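# Fill the carton's empty cell with a table bottle

## Task

In the carton, one row is short its final bottle. Pick up a bottle from the steel table, set it into that vacant cell, and open the gripper so the bottle stays there on its own.

## Robot and tools

Robot: two arms, left_arm and right_arm, each with a two-finger gripper. Bases in the scene frame: left_arm at (+0.036, +0.235, 0) m, right_arm at (+0.037, -0.303, 0) m, right_arm yawed slightly (quat_wxyz +0.998, 0, 0, -0.065). The scene frame has its origin on the table top midway between the arms, +z up, +x out over the table, and left_arm on the +y side. The arm names do not match sides of a camera image.

Gripper frame: fingers point along the gripper's +z axis and close along its y axis. end_effector_position is the point between the finger pads, roughly 1 cm short of the fingertips. A wrist camera mount also sits on each gripper and can collide.

The 14-number row (used by execute_actions and move): dx, dy, dz, rx, ry, rz, opening for left_arm, then the same seven for right_arm. All values lie in [-1, 1]. dx..rz are offsets in that gripper's own axes, not scene axes. 1.0 equals 0.6 m of translation or 180 degrees of rotation; rx, ry, rz form one rotation vector. Opening is absolute, not an offset: +1 is fully open (0.094 m), -1 is closed. Always fill both arms' seven numbers, even if one arm should stay still.

execute_actions(actions): a list of up to 15 actions. Each action is a table of up to 15 rows, one row per 1/30 s control step. If a table has fewer than 15 rows, its last row repeats until 15 steps are done, so each action lasts 0.5 s. Each row's offsets are measured from the gripper's pose at the start of that action, not from the previous row. For the first action of a call, that start is the last pose reported in this scene. An empty list just returns state and images.

move(target, speed, blocking): target is one 14-number row. Its offsets are measured from the pose in the latest result that showed one. Each gripper travels in a straight line toward its target, with both arms finishing together, over 0.5 to 10 s; longer paths are cut off at 10 s. speed is in m/s, from 0.002 to 0.5, default 0.25; turning rate is capped at twice that number in rad/s. Moves do not avoid obstacles or the other arm. Grippers lag, drift and can overshoot the speed, especially near full reach. Faster contact hits harder, and a target set beyond a contact presses harder. The opening is applied when the move starts. With blocking=false you get a result after 0.5 s. While it runs, execute_actions and move are refused, so use wait(0) to check or stop to brake. The result adds a "move:" line with the ending (done, off_target, moving, held, fault) and limits (paced: the pose was clipped; held: a check blocked steps, after which the arm may jump faster). It also gives each gripper's distance from its target.

wait(seconds): 0 to 10 s, with arms holding their last command. It returns early if a running move ends. stop(): brakes a running move and needs stopping room; the fingers keep moving. zoom_image(camera, region): camera is cam_high, cam_low, cam_left_wrist or cam_right_wrist. region is [x0, y0, x1, y1] in image pixels from the top-left, at most 504x504. Image sizes: cam_high and cam_low 504x504, wrist cameras 616x616 fisheye. read_manual(section) only gives licence texts. finished_scene(scene) ends the scene and cannot be undone. Call it only once the bottle rests in the cell and the gripper has released it.

Results: the state line gives each gripper's end_effector_position (m) and end_effector_quat_wxyz in the scene frame. These readings get less accurate at long reach. "Hand target" lines show where the controller is driving each gripper. grip_measured is the measured finger opening on the command scale, and the last Joint positions value is the opening in metres. Readings can be off by about 1 mm. "pose unreachable" means a clearance check altered or blocked that arm's command. HELD in the step readings marks steps where part of an arm's row was held back. FAULT lines mean an arm stopped. MOTOR HOT appears from 75 °C. At 90 °C the arm halts for 10 s; at 100 °C the arm goes limp and falls.

Motion limits: each step's commanded pose is clipped to within 70 mm and 16 degrees of the measured pose, so far targets take several actions. After an action, an arm travels no further than its last clipped pose. Arms tend to finish a centimetre or more low. Sending zero offsets can let an arm sag further. To hold an arm in place, send the correction back to its wanted pose in the first call of a reply and zeros afterward. Raise the aim if it still sits low. Elbows never fully straighten. The robot keeps holding its last command while you think, and robot time counts toward the result, so be efficient and smooth.

Gripping: command an opening below grip_measured to hold something. About 0.03 below holds firmly; less holds more gently. The pad force limit is about 50-62 N. Brief disturbances may tug a held bottle or push loose objects, so grip securely.

Avoid: knocking or placing anything off the table, which fails the task. Also avoid dropping or slipping the bottle, slamming into or pressing hard on things, and letting the arms collide, which can end the scene. Suggested order: locate the empty cell and a bottle using the cameras and zoom. Open the gripper, approach the bottle from above or the side, and close on it. Lift it clear of the carton walls and move it above the empty cell. Lower it gently, open the gripper, then lift away and check before finishing.

Each tool is called after "Call:" as name(argument=value, ...) on one line, values as JSON.

## Session

Call:
execute_actions(actions=[])

Scene clock: 0.00 s.
left_arm: end_effector_position=(+0.1571, -0.1534, +0.2030) grip_measured=+1.000 end_effector_quat_wxyz=(+0.192, +0.214, +0.686, -0.669) | right_arm: end_effector_position=(+0.5645, -0.4680, +0.2360) grip_measured=+1.000 end_effector_quat_wxyz=(+0.012, +0.539, +0.600, +0.591)
Joint positions: left_arm=[-1.032  1.447  0.471  0.938  0.559 -0.969  0.094] | right_arm=[-0.484  2.56   2.687 -1.292 -1.237  1.138  0.094]
Joint velocities: left_arm=[-0.017  0.007 -0.017  0.007  0.051 -0.022  0.   ] | right_arm=[ 0.007 -0.012  0.007  0.051 -0.037  0.022  0.   ]
Joint torques (N m, as the arm reports them, + toward a larger angle): no reading
Hand target (left_arm): +0.158, -0.154, +0.215; +0.205, +0.221, +0.672, -0.677
Hand target (right_arm): +0.563, -0.466, +0.246; +0.018, +0.530, +0.603, +0.596

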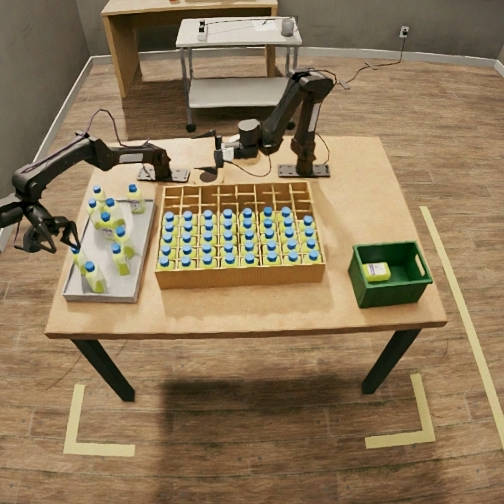

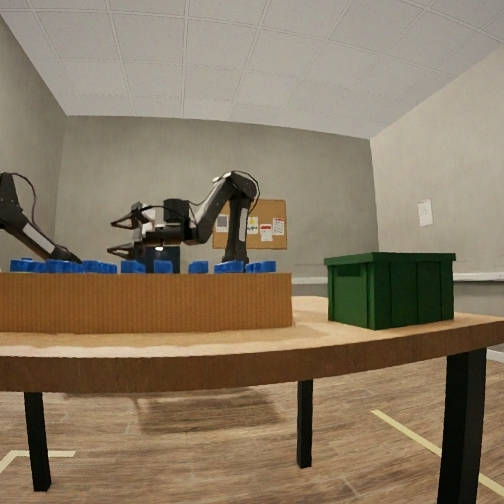

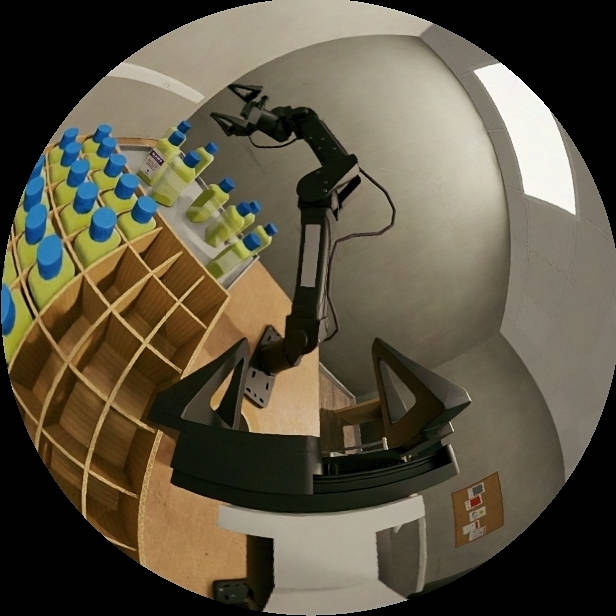

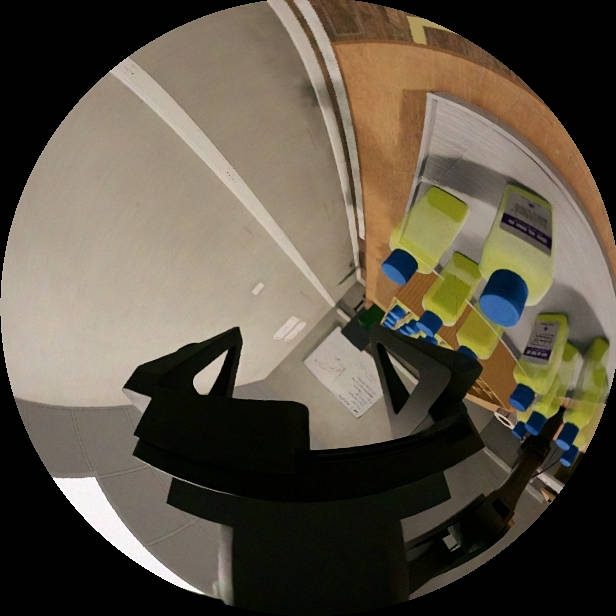

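Call:
zoom_image(camera="cam_high", region=[140, 160, 340, 300])

Call:
zoom_image(camera="cam_high", region=[0, 130, 200, 320])

Region (140, 160, 340, 300) of cam_high's 504x504 image, scaled by 2.520, with more detail than that image has; it fills the top 353 rows of this view, and the rest is white.

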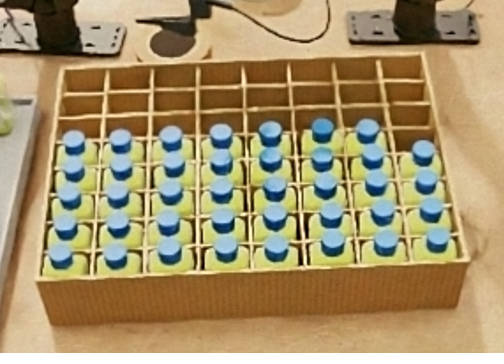

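Region (0, 130, 200, 320) of cam_high's 504x504 image, scaled by 2.520, with more detail than that image has; it fills the top 479 rows of this view, and the rest is white.

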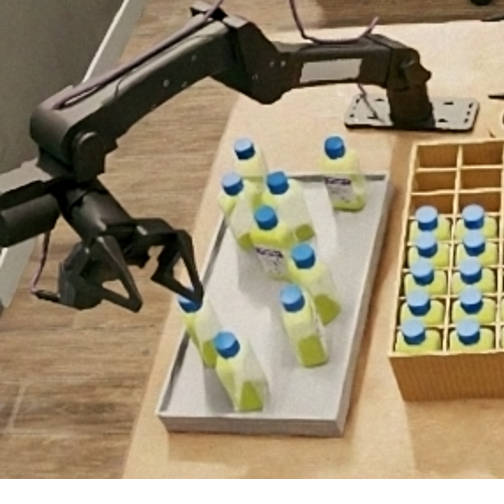

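Call:
zoom_image(camera="cam_high", region=[60, 175, 170, 305])

Call:
zoom_image(camera="cam_left_wrist", region=[100, 100, 300, 300])

Region (60, 175, 170, 305) of cam_high's 504x504 image, scaled by 3.877, with more detail than that image has; it fills the left 426 columns of this view, and the rest is white.

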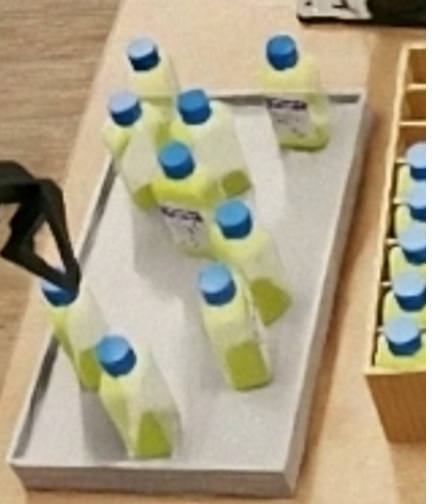

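Region (100, 100, 300, 300) of cam_left_wrist's 616x616 image, scaled by 2.520, with more detail than that image has.

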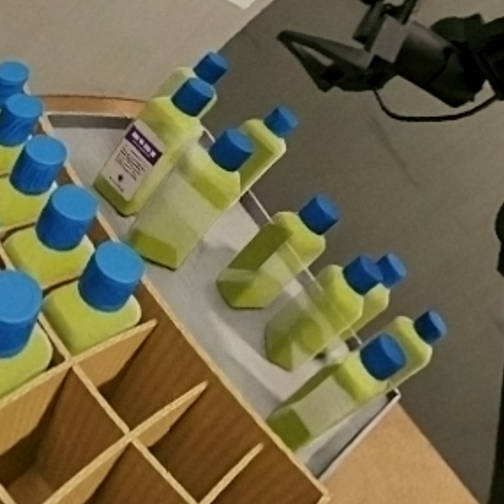

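Call:
move(target=[-0.2577,0.0922,-0.9765,-0.432,-0.0559,0.129,1, 0.3897,-0.2503,-0.2598,0.2697,-0.2199,-0.4922,1], speed=0.3)

Scene clock: 123.73 s.
left_arm: end_effector_position=(+0.3219, +0.4204, +0.2516) grip_measured=+1.000 end_effector_quat_wxyz=(+0.455, +0.106, +0.881, -0.075) | right_arm: end_effector_position=(+0.2702, -0.3853, +0.3277) grip_measured=+1.000 end_effector_quat_wxyz=(+0.380, +0.107, +0.918, -0.034)
Joint positions: left_arm=[ 0.997  1.47   1.38  -1.09   0.899  1.041  0.094] | right_arm=[-0.354  1.021  1.474 -1.262 -0.195 -0.174  0.094]
Joint velocities: left_arm=[-0.012  0.012 -0.022  0.066 -0.022 -0.007  0.   ] | right_arm=[-0.002 -0.007 -0.007 -0.095  0.007 -0.037  0.   ]
Joint torques (N m, as the arm reports them, + toward a larger angle): left_arm=[ 0.53 -5.27 10.32  0.76  0.47  0.01] | right_arm=[ 0.81 -1.66  3.83  1.69 -0.03 -0.1 ]
Hand target (left_arm): +0.325, +0.428, +0.262; +0.465, +0.109, +0.876, -0.062
Hand target (right_arm): +0.270, -0.384, +0.326; +0.383, +0.098, +0.918, -0.038
Off the commanded pose (left_arm): 0.014 m, 2 deg.
Off the commanded pose (right_arm): 0.009 m, 1 deg.
move: off_target (left_arm)

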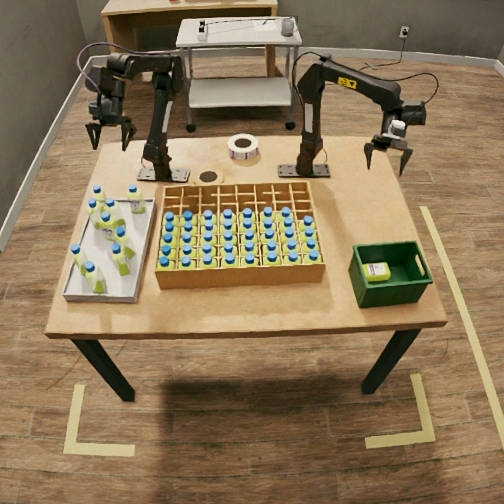

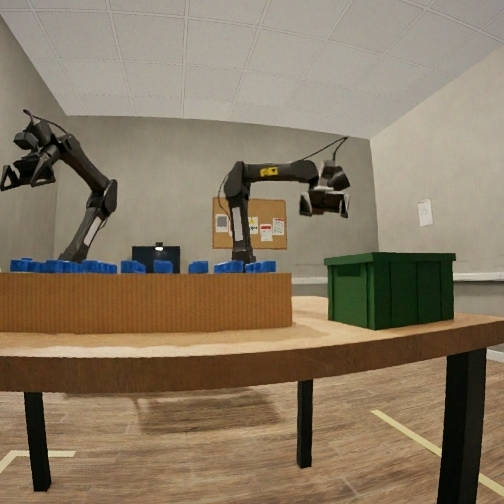

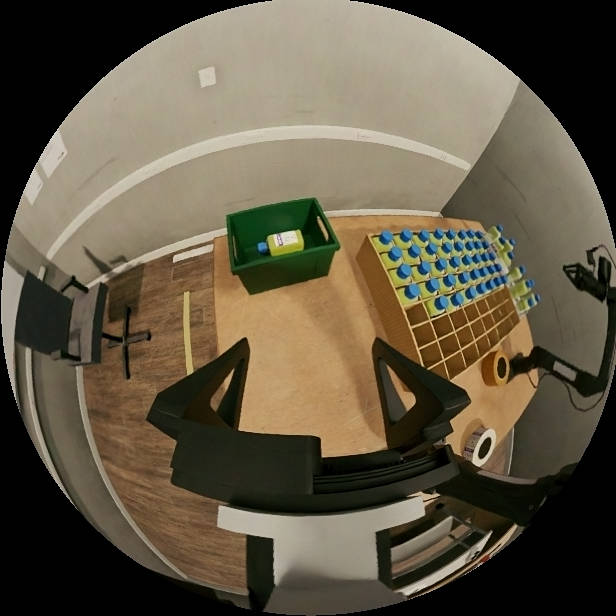

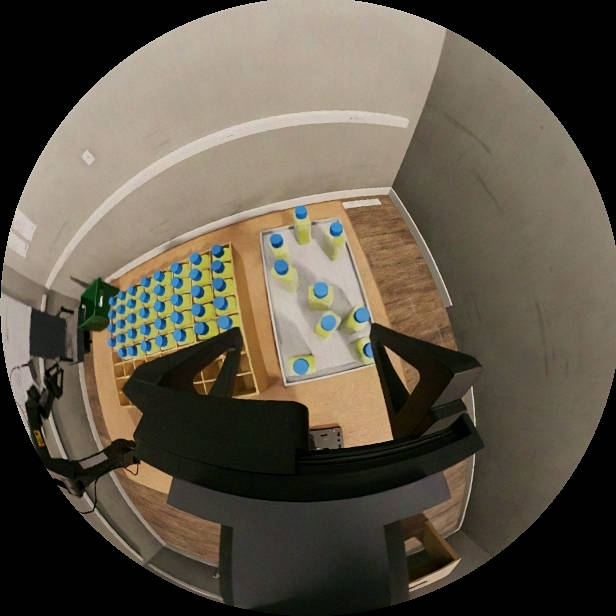

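Call:
zoom_image(camera="cam_left_wrist", region=[340, 210, 540, 410])

Call:
zoom_image(camera="cam_right_wrist", region=[220, 195, 420, 395])

Region (340, 210, 540, 410) of cam_left_wrist's 616x616 image, scaled by 2.520, with more detail than that image has.

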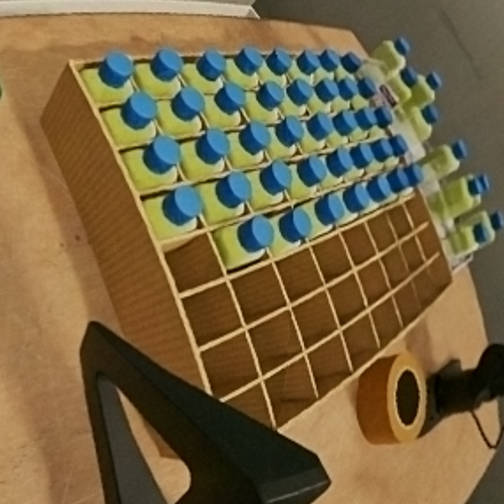

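Region (220, 195, 420, 395) of cam_right_wrist's 616x616 image, scaled by 2.520, with more detail than that image has.

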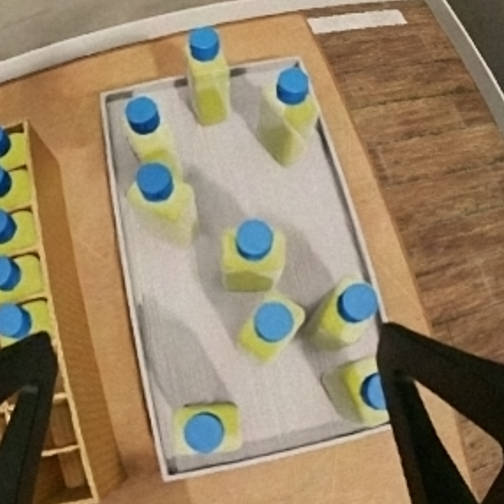

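Call:
move(target=[0,0,0,0,0,0,1, 0.0283,0.0657,0.255,-0.0871,-0.0106,-0.0926,0.3], speed=0.25)

Scene clock: 210.60 s.
left_arm: end_effector_position=(+0.3215, +0.4216, +0.2506) grip_measured=+1.000 end_effector_quat_wxyz=(+0.452, +0.105, +0.883, -0.072) | right_arm: end_effector_position=(+0.3717, -0.3697, +0.2101) grip_measured=+0.302 end_effector_quat_wxyz=(+0.396, -0.070, +0.915, +0.029)
Joint positions: left_arm=[ 0.997  1.47   1.38  -1.088  0.89   1.04   0.094] | right_arm=[-0.27   1.204  1.04  -0.67  -0.391 -0.401  0.061]
Joint velocities: left_arm=[-0.002 -0.012 -0.012  0.007 -0.051 -0.007  0.   ] | right_arm=[ 0.012 -0.012 -0.002 -0.051 -0.022 -0.007  0.   ]
Joint torques (N m, as the arm reports them, + toward a larger angle): left_arm=[ 0.01 -6.05  7.25  0.63  0.43  0.03] | right_arm=[ 0.76 -2.95  5.5   1.63 -0.33 -0.05]
Hand target (left_arm): +0.322, +0.420, +0.252; +0.455, +0.105, +0.881, -0.075
Hand target (right_arm): +0.373, -0.365, +0.207; +0.397, -0.080, +0.913, +0.036
Off the commanded pose (left_arm): 0.002 m, 1 deg.
Off the commanded pose (right_arm): 0.004 m, 1 deg.
move: done

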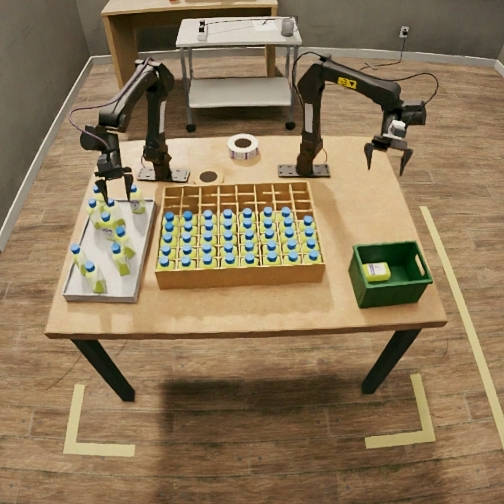

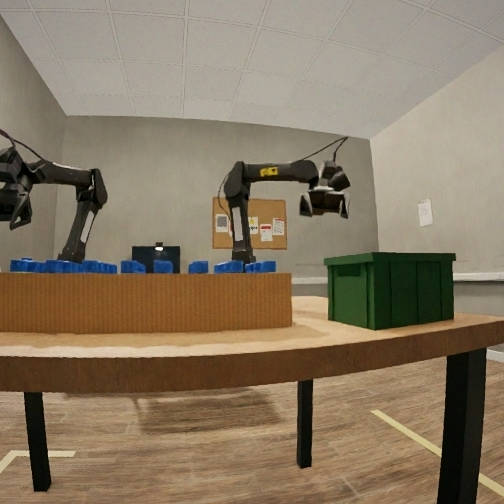

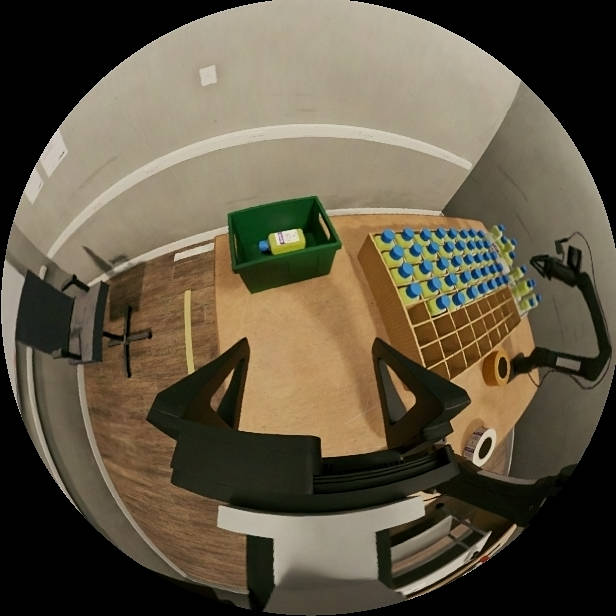

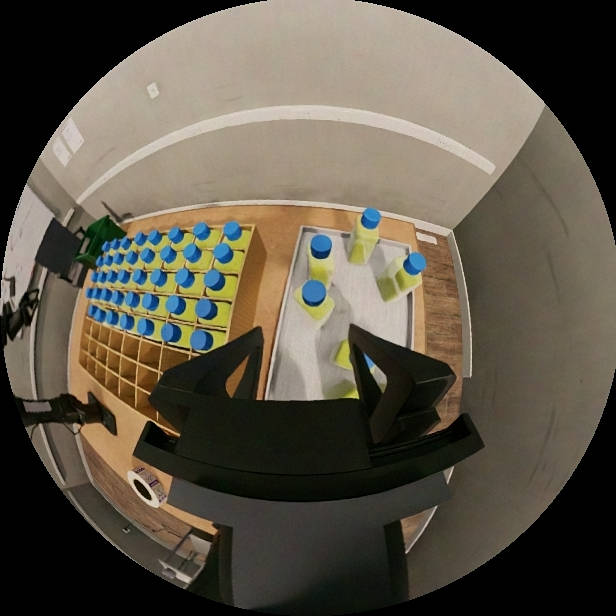

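Call:
zoom_image(camera="cam_right_wrist", region=[230, 210, 390, 370])

Region (230, 210, 390, 370) of cam_right_wrist's 616x616 image, scaled by 3.150, with more detail than that image has.

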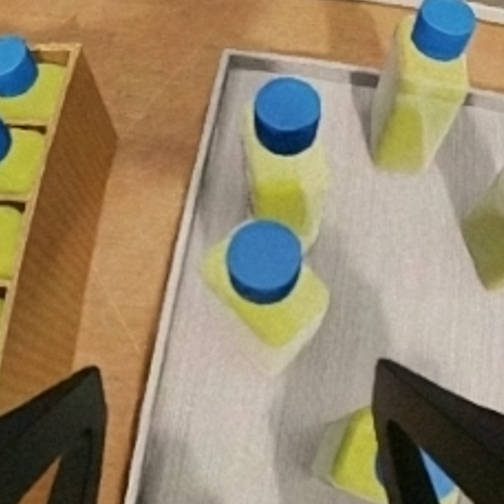

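Call:
move(target=[0,0,0,0,0,0,1, 0.031,-0.0132,0.0987,-0.0443,-0.001,-0.0404,0.08], speed=0.15)

Call:
zoom_image(camera="cam_right_wrist", region=[230, 230, 390, 390])

Call:
zoom_image(camera="cam_high", region=[70, 170, 170, 270])

Scene clock: 255.40 s.
left_arm: end_effector_position=(+0.3209, +0.4226, +0.2494) grip_measured=+1.000 end_effector_quat_wxyz=(+0.449, +0.104, +0.885, -0.070) | right_arm: end_effector_position=(+0.4044, -0.3722, +0.1590) grip_measured=+0.082 end_effector_quat_wxyz=(+0.391, -0.155, +0.905, +0.062)
Joint positions: left_arm=[ 0.997  1.47   1.38  -1.088  0.881  1.04   0.094] | right_arm=[-0.299  1.409  1.002 -0.506 -0.521 -0.586  0.051]
Joint velocities: left_arm=[-0.002  0.017 -0.007 -0.007 -0.051  0.051  0.   ] | right_arm=[ 0.002 -0.002  0.022  0.066 -0.037 -0.081  0.001]
Joint torques (N m, as the arm reports them, + toward a larger angle): left_arm=[ 0.01 -6.06  7.25  0.66  0.43  0.02] | right_arm=[-0.77 -4.39  5.16  1.45 -0.45 -0.05]
Hand target (left_arm): +0.322, +0.422, +0.251; +0.452, +0.105, +0.883, -0.072
Hand target (right_arm): +0.403, -0.373, +0.155; +0.392, -0.156, +0.904, +0.067
Off the commanded pose (left_arm): 0.002 m, 1 deg.
Off the commanded pose (right_arm): 0.003 m, 1 deg.
move: done

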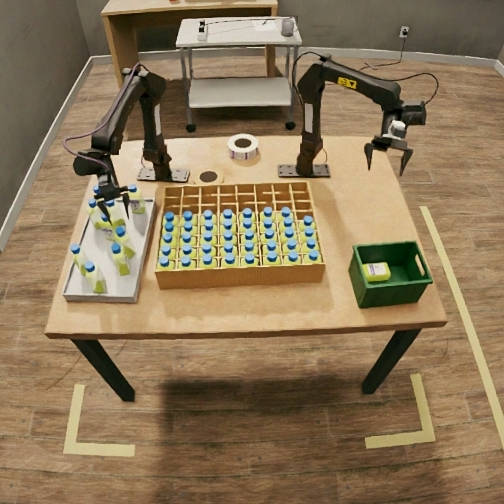

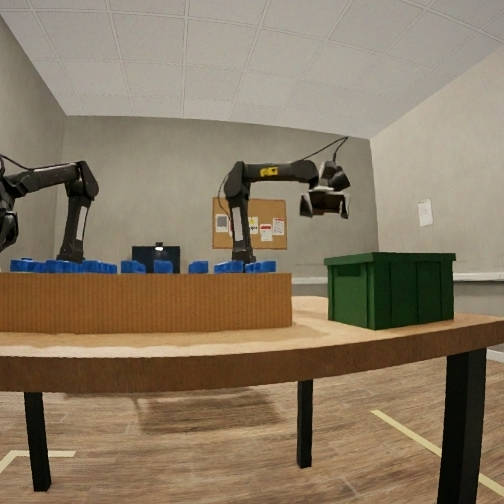

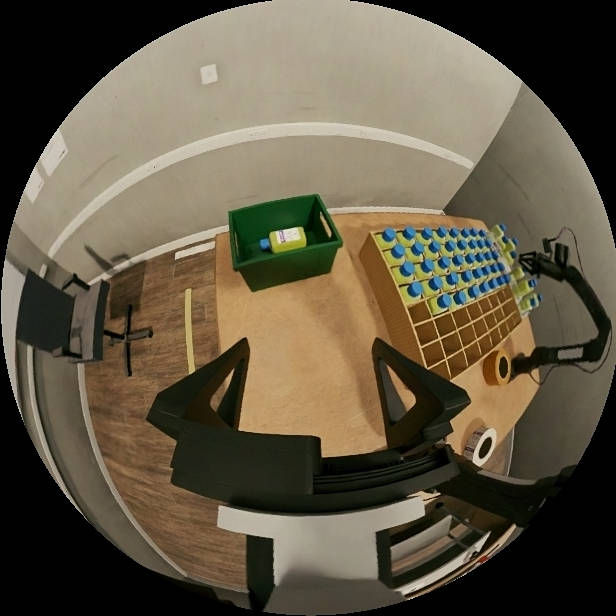

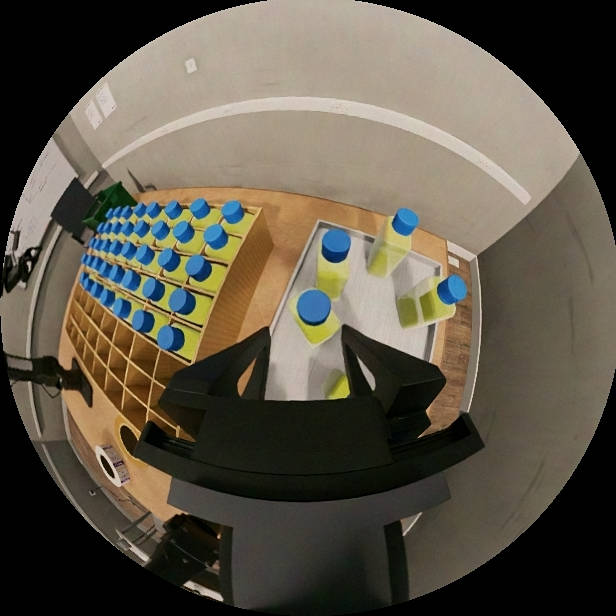

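Region (230, 230, 390, 390) of cam_right_wrist's 616x616 image, scaled by 3.150, with more detail than that image has.

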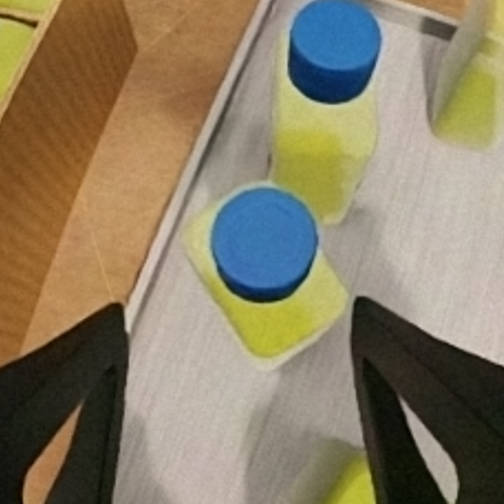

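Region (70, 170, 170, 270) of cam_high's 504x504 image, scaled by 5.040, with more detail than that image has.

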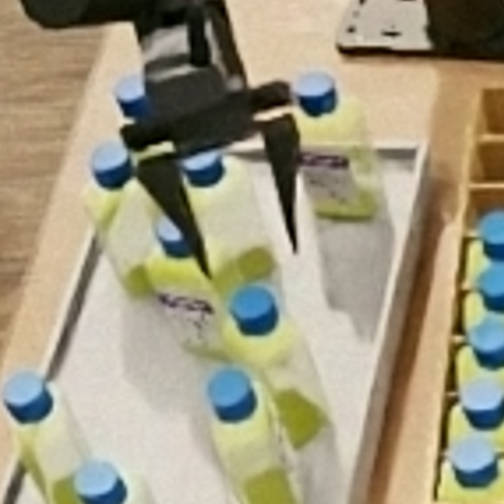

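Call:
move(target=[0,0,0,0,0,0,1, 0.002,-0.011,0.064,0,0,0,0.08], speed=0.08)

Call:
zoom_image(camera="cam_right_wrist", region=[230, 250, 390, 410])

Call:
zoom_image(camera="cam_high", region=[80, 190, 160, 270])

Scene clock: 271.00 s.
left_arm: end_effector_position=(+0.3203, +0.4235, +0.2483) grip_measured=+1.000 end_effector_quat_wxyz=(+0.445, +0.103, +0.887, -0.067) | right_arm: end_effector_position=(+0.4325, -0.3731, +0.1362) grip_measured=+0.082 end_effector_quat_wxyz=(+0.394, -0.154, +0.904, +0.057)
Joint positions: left_arm=[ 0.997  1.47   1.38  -1.088  0.872  1.04   0.094] | right_arm=[-0.259  1.522  1.002 -0.367 -0.492 -0.55   0.051]
Joint velocities: left_arm=[-0.007 -0.012 -0.017 -0.051 -0.022  0.022  0.   ] | right_arm=[-0.012 -0.002  0.002  0.037 -0.007  0.066 -0.001]
Joint torques (N m, as the arm reports them, + toward a larger angle): left_arm=[ 0.   -6.06  7.25  0.66  0.42  0.02] | right_arm=[ 0.73 -5.2   5.22  1.52 -0.26  0.08]
Hand target (left_arm): +0.321, +0.423, +0.249; +0.449, +0.104, +0.885, -0.070
Hand target (right_arm): +0.432, -0.369, +0.132; +0.391, -0.154, +0.905, +0.062
Off the commanded pose (left_arm): 0.002 m, 1 deg.
Off the commanded pose (right_arm): 0.006 m, 1 deg.
move: done

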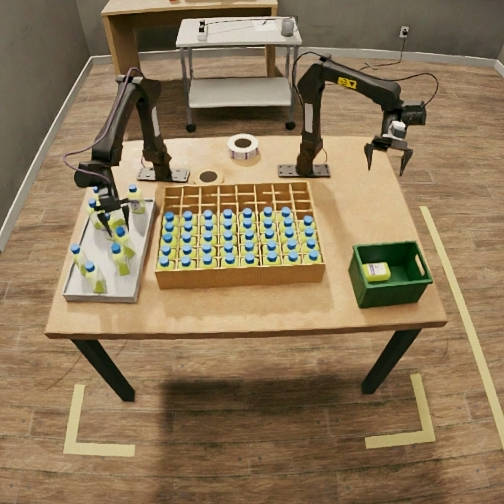

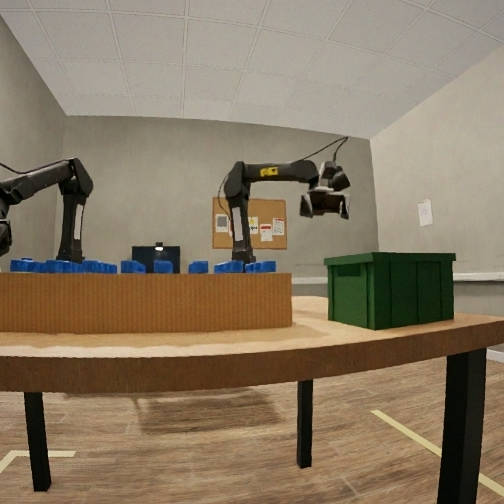

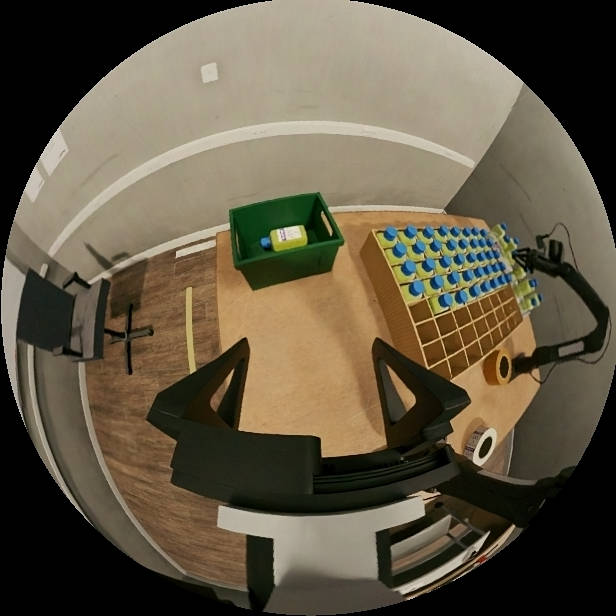

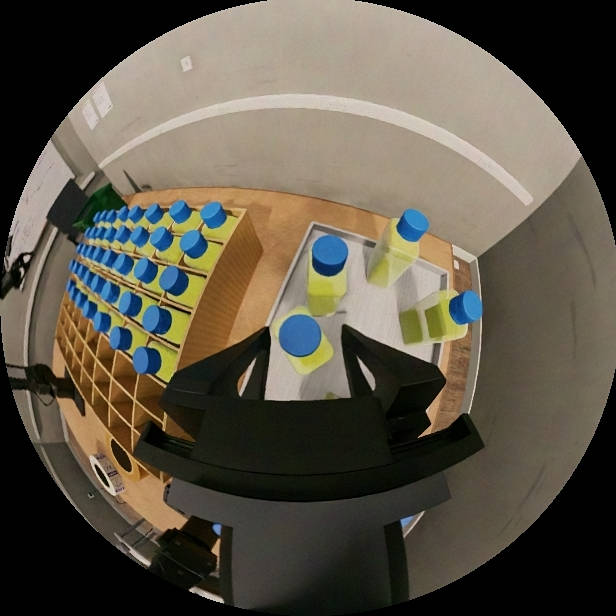

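Region (230, 250, 390, 410) of cam_right_wrist's 616x616 image, scaled by 3.150, with more detail than that image has.

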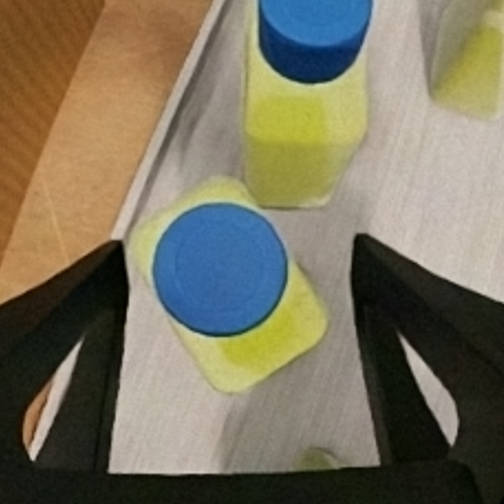

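Region (80, 190, 160, 270) of cam_high's 504x504 image, scaled by 6.300, with more detail than that image has.

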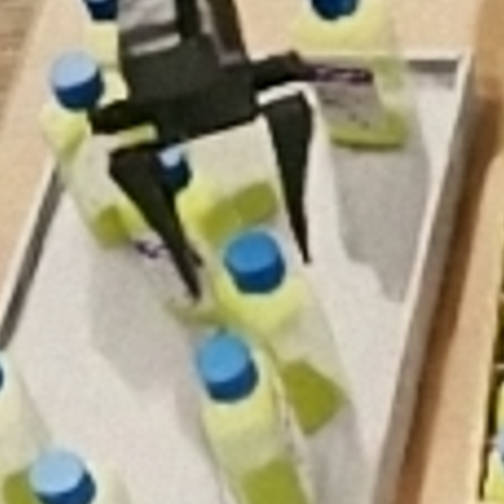

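Call:
move(target=[0,0,0,0,0,0,1, 0.0103,0.0132,0.0133,0,0,0,0.08], speed=0.04)

Call:
zoom_image(camera="cam_right_wrist", region=[230, 250, 390, 410])

Scene clock: 284.43 s.
left_arm: end_effector_position=(+0.3197, +0.4245, +0.2471) grip_measured=+1.000 end_effector_quat_wxyz=(+0.442, +0.102, +0.889, -0.065) | right_arm: end_effector_position=(+0.4332, -0.3692, +0.1297) grip_measured=+0.082 end_effector_quat_wxyz=(+0.395, -0.155, +0.904, +0.055)
Joint positions: left_arm=[ 0.997  1.47   1.38  -1.088  0.863  1.04   0.094] | right_arm=[-0.244  1.522  0.972 -0.326 -0.479 -0.537  0.051]
Joint velocities: left_arm=[-0.002 -0.017  0.002 -0.051 -0.051 -0.007  0.   ] | right_arm=[-0.002 -0.012 -0.007  0.066  0.007 -0.051 -0.   ]
Joint torques (N m, as the arm reports them, + toward a larger angle): left_arm=[ 0.01 -6.05  7.26  0.66  0.43  0.02] | right_arm=[ 0.71 -5.86  4.88  1.55 -0.25  0.12]
Hand target (left_arm): +0.320, +0.424, +0.248; +0.445, +0.103, +0.887, -0.067
Hand target (right_arm): +0.431, -0.365, +0.126; +0.394, -0.154, +0.904, +0.058
Off the commanded pose (left_arm): 0.002 m, 1 deg.
Off the commanded pose (right_arm): 0.006 m, 0 deg.
move: done

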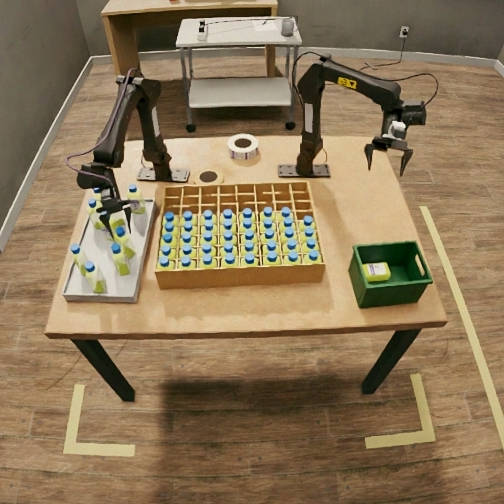

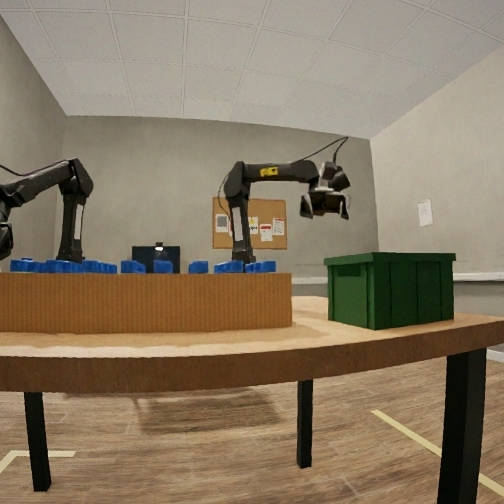

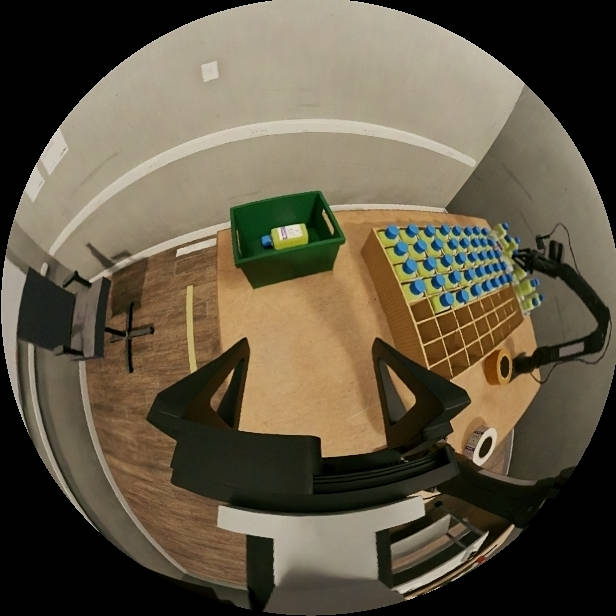

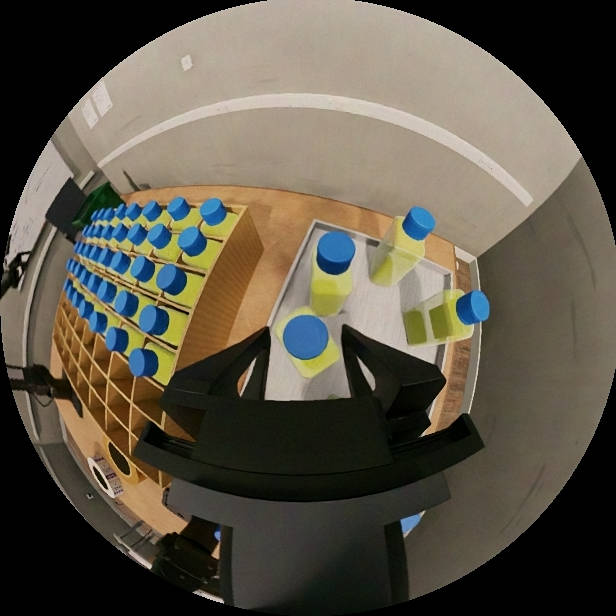

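Region (230, 250, 390, 410) of cam_right_wrist's 616x616 image, scaled by 3.150, with more detail than that image has.

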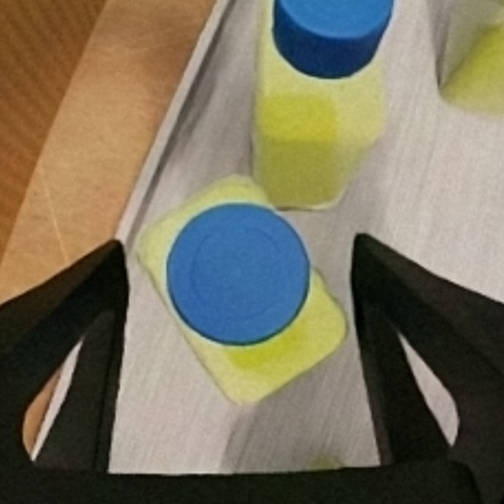

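Call:
execute_actions(actions=[[[0,0,0,0,0,0,1,0,0,0,0,0,0,-0.05],[0,0,0,0,0,0,1,0,0,0,0,0,0,-0.12],[0,0,0,0,0,0,1,0,0,0,0,0,0,-0.19],[0,0,0,0,0,0,1,0,0,0,0,0,0,-0.25],[0,0,0,0,0,0,1,0,0,0,0,0,0,-0.29],[0,0,0,0,0,0,1,0,0,0,0,0,0,-0.32],[0,0,0,0,0,0,1,0,0,0,0,0,0,-0.34],[0,0,0,0,0,0,1,0,0,0,0,0,0,-0.36],[0,0,0,0,0,0,1,0,0,0,0,0,0,-0.38],[0,0,0,0,0,0,1,0,0,0,0,0,0,-0.40],[0,0,0,0,0,0,1,0,0,0,0,0,0,-0.42]]])

Call:
zoom_image(camera="cam_right_wrist", region=[230, 250, 390, 410])

Scene clock: 294.30 s.
left_arm: end_effector_position=(+0.3191, +0.4255, +0.2460) grip_measured=+1.000 end_effector_quat_wxyz=(+0.439, +0.102, +0.890, -0.062) | right_arm: end_effector_position=(+0.4356, -0.3696, +0.1321) grip_measured=-0.416 end_effector_quat_wxyz=(+0.401, -0.156, +0.901, +0.053)
Joint positions: left_arm=[ 0.997  1.47   1.38  -1.088  0.854  1.04   0.094] | right_arm=[-0.244  1.522  0.972 -0.311 -0.482 -0.536  0.027]
Joint velocities: left_arm=[ 0.007  0.002  0.002 -0.022  0.051  0.007  0.   ] | right_arm=[ 0.002 -0.002 -0.002 -0.022 -0.066 -0.037 -0.   ]
Joint torques (N m, as the arm reports them, + toward a larger angle): left_arm=[ 0.01 -6.07  7.26  0.67  0.42  0.02] | right_arm=[-0.02 -5.55  6.    1.33 -0.2   0.  ]
Hand target (left_arm): +0.320, +0.425, +0.247; +0.442, +0.102, +0.889, -0.065
Hand target (right_arm): +0.433, -0.369, +0.130; +0.395, -0.155, +0.904, +0.054
Off the commanded pose (left_arm): 0.002 m, 1 deg.
Off the commanded pose (right_arm): 0.003 m, 1 deg.
Step readings (end_effector_position):
0: left_arm (+0.3197, +0.4245, +0.2471) | right_arm (+0.4334, -0.3696, +0.1298)
1: left_arm (+0.3196, +0.4246, +0.2470) | right_arm (+0.4334, -0.3696, +0.1298)
2: left_arm (+0.3195, +0.4248, +0.2468) | right_arm (+0.4335, -0.3697, +0.1299)
4: left_arm (+0.3194, +0.4250, +0.2465) | right_arm (+0.4335, -0.3696, +0.1299)
8: left_arm (+0.3192, +0.4253, +0.2462) | right_arm (+0.4345, -0.3698, +0.1310)
15: end_effector_position above

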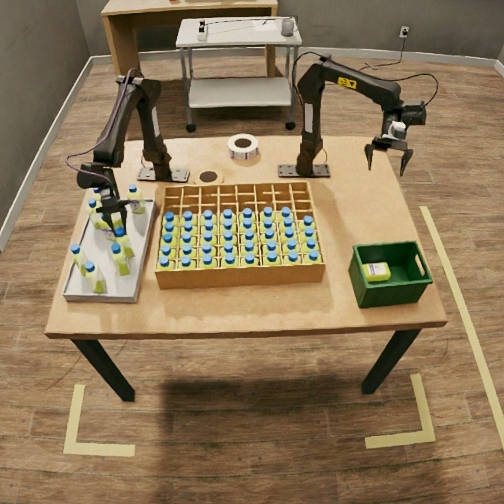

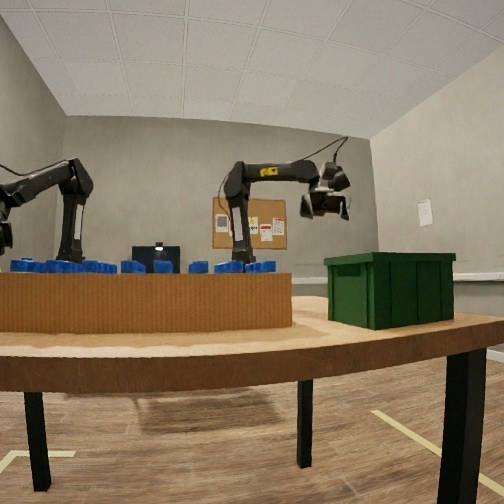

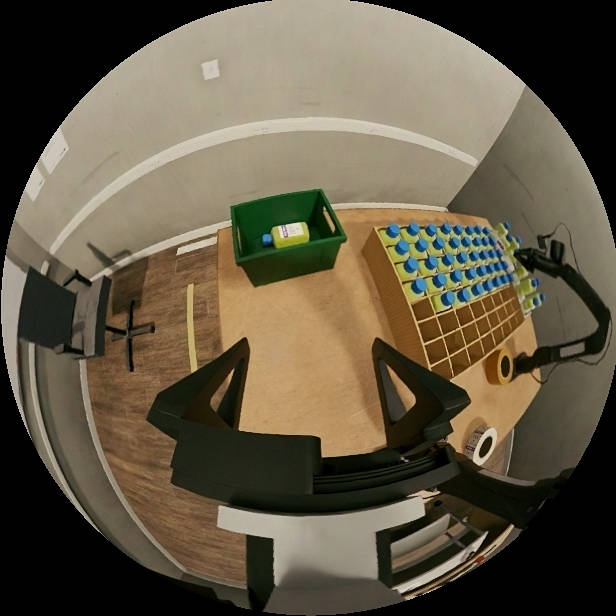

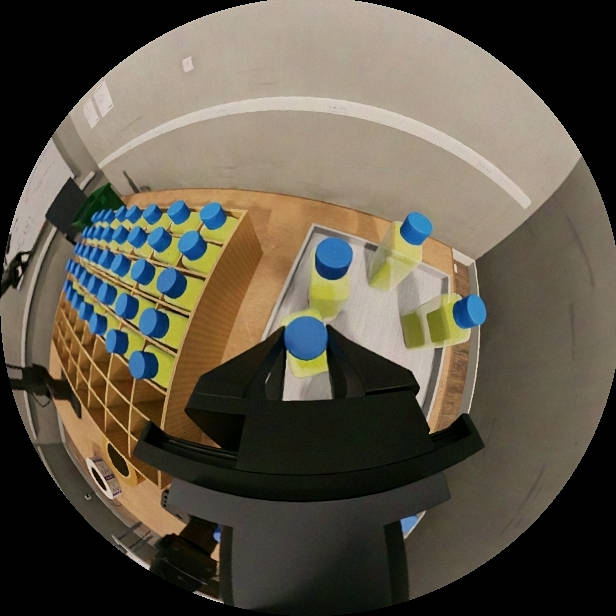

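Region (230, 250, 390, 410) of cam_right_wrist's 616x616 image, scaled by 3.150, with more detail than that image has.

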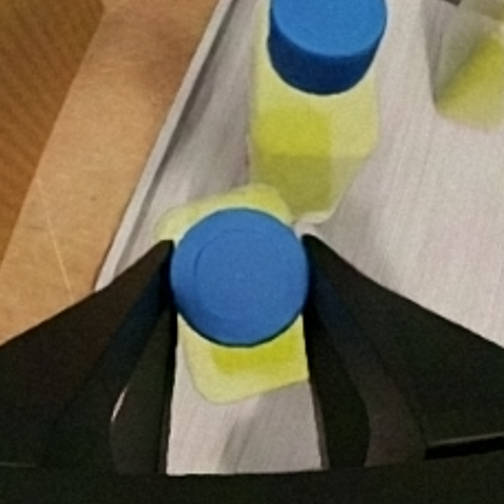

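Call:
move(target=[0,0,0,0,0,0,1, -0.156,-0.0013,-0.163,0,0,0,-0.45], speed=0.15)

Call:
zoom_image(camera="cam_right_wrist", region=[230, 250, 390, 410])

Call:
zoom_image(camera="cam_low", region=[0, 120, 200, 320])

Scene clock: 328.87 s.
left_arm: end_effector_position=(+0.3185, +0.4264, +0.2450) grip_measured=+1.000 end_effector_quat_wxyz=(+0.436, +0.101, +0.892, -0.060) | right_arm: end_effector_position=(+0.4216, -0.3678, +0.2477) grip_measured=-0.442 end_effector_quat_wxyz=(+0.378, -0.149, +0.912, +0.060)
Joint positions: left_arm=[ 0.997  1.47   1.38  -1.088  0.845  1.04   0.094] | right_arm=[-0.249  1.477  1.429 -0.87  -0.473 -0.542  0.026]
Joint velocities: left_arm=[-0.002  0.007  0.007 -0.11  -0.022 -0.051  0.   ] | right_arm=[-0.002 -0.007  0.007 -0.095 -0.081  0.007 -0.001]
Joint torques (N m, as the arm reports them, + toward a larger angle): left_arm=[ 0.01 -6.06  7.26  0.67  0.42  0.02] | right_arm=[-0.74 -5.82  8.67  1.44 -0.44 -0.07]
Hand target (left_arm): +0.319, +0.425, +0.246; +0.439, +0.102, +0.890, -0.062
Hand target (right_arm): +0.425, -0.370, +0.267; +0.401, -0.156, +0.901, +0.052
Off the commanded pose (left_arm): 0.002 m, 1 deg.
Off the commanded pose (right_arm): 0.020 m, 3 deg.
move: off_target (right_arm)

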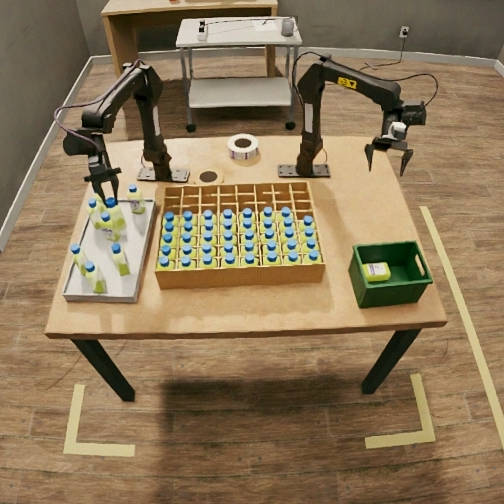

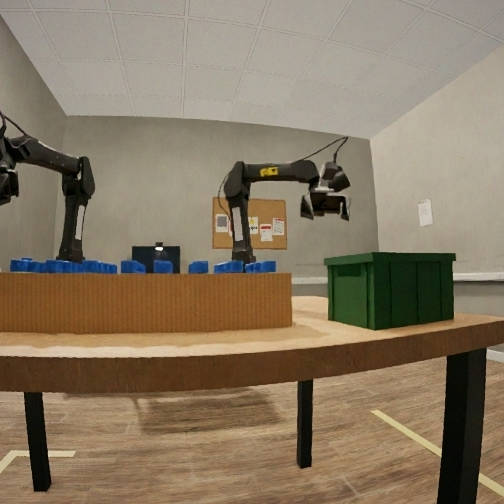

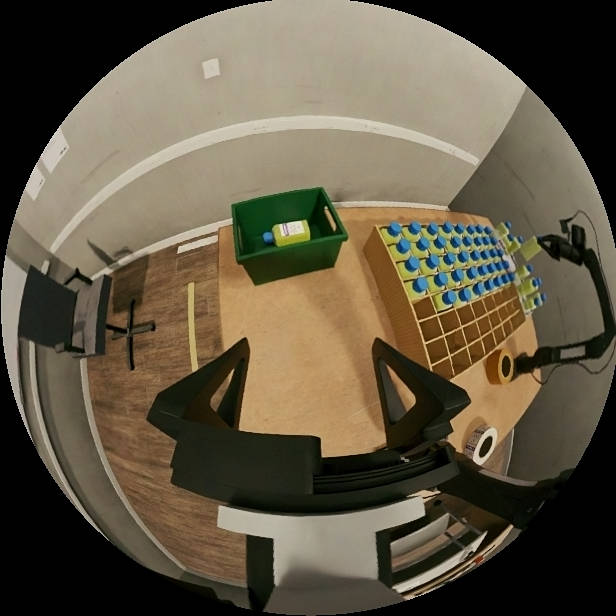

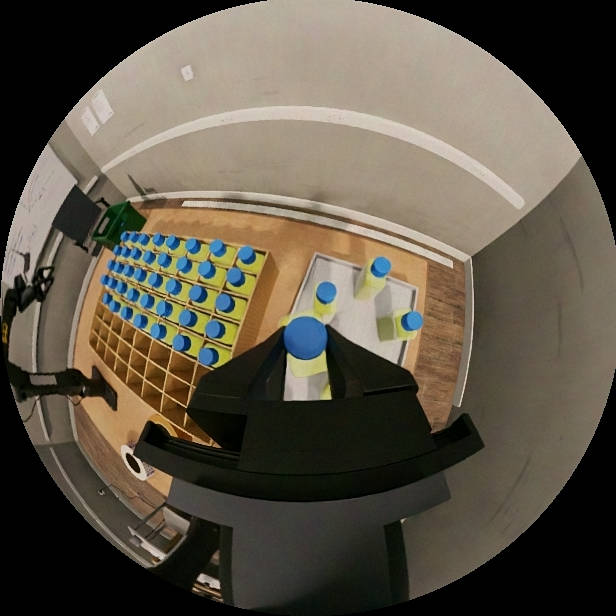

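Region (230, 250, 390, 410) of cam_right_wrist's 616x616 image, scaled by 3.150, with more detail than that image has.

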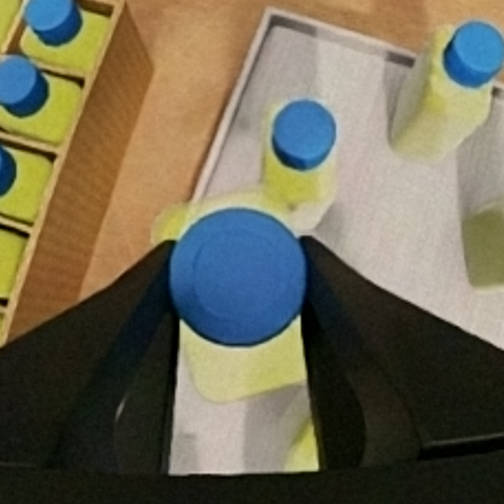

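Region (0, 120, 200, 320) of cam_low's 504x504 image, scaled by 2.520, with more detail than that image has.

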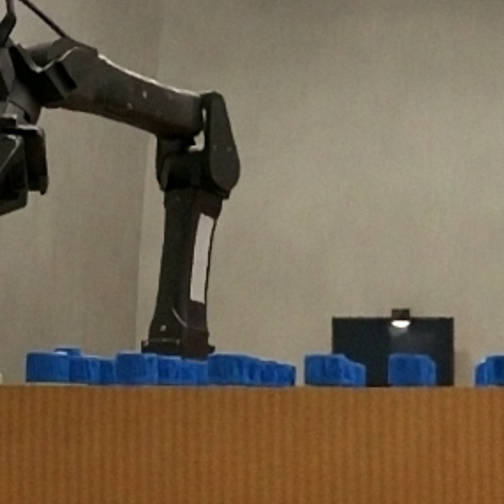

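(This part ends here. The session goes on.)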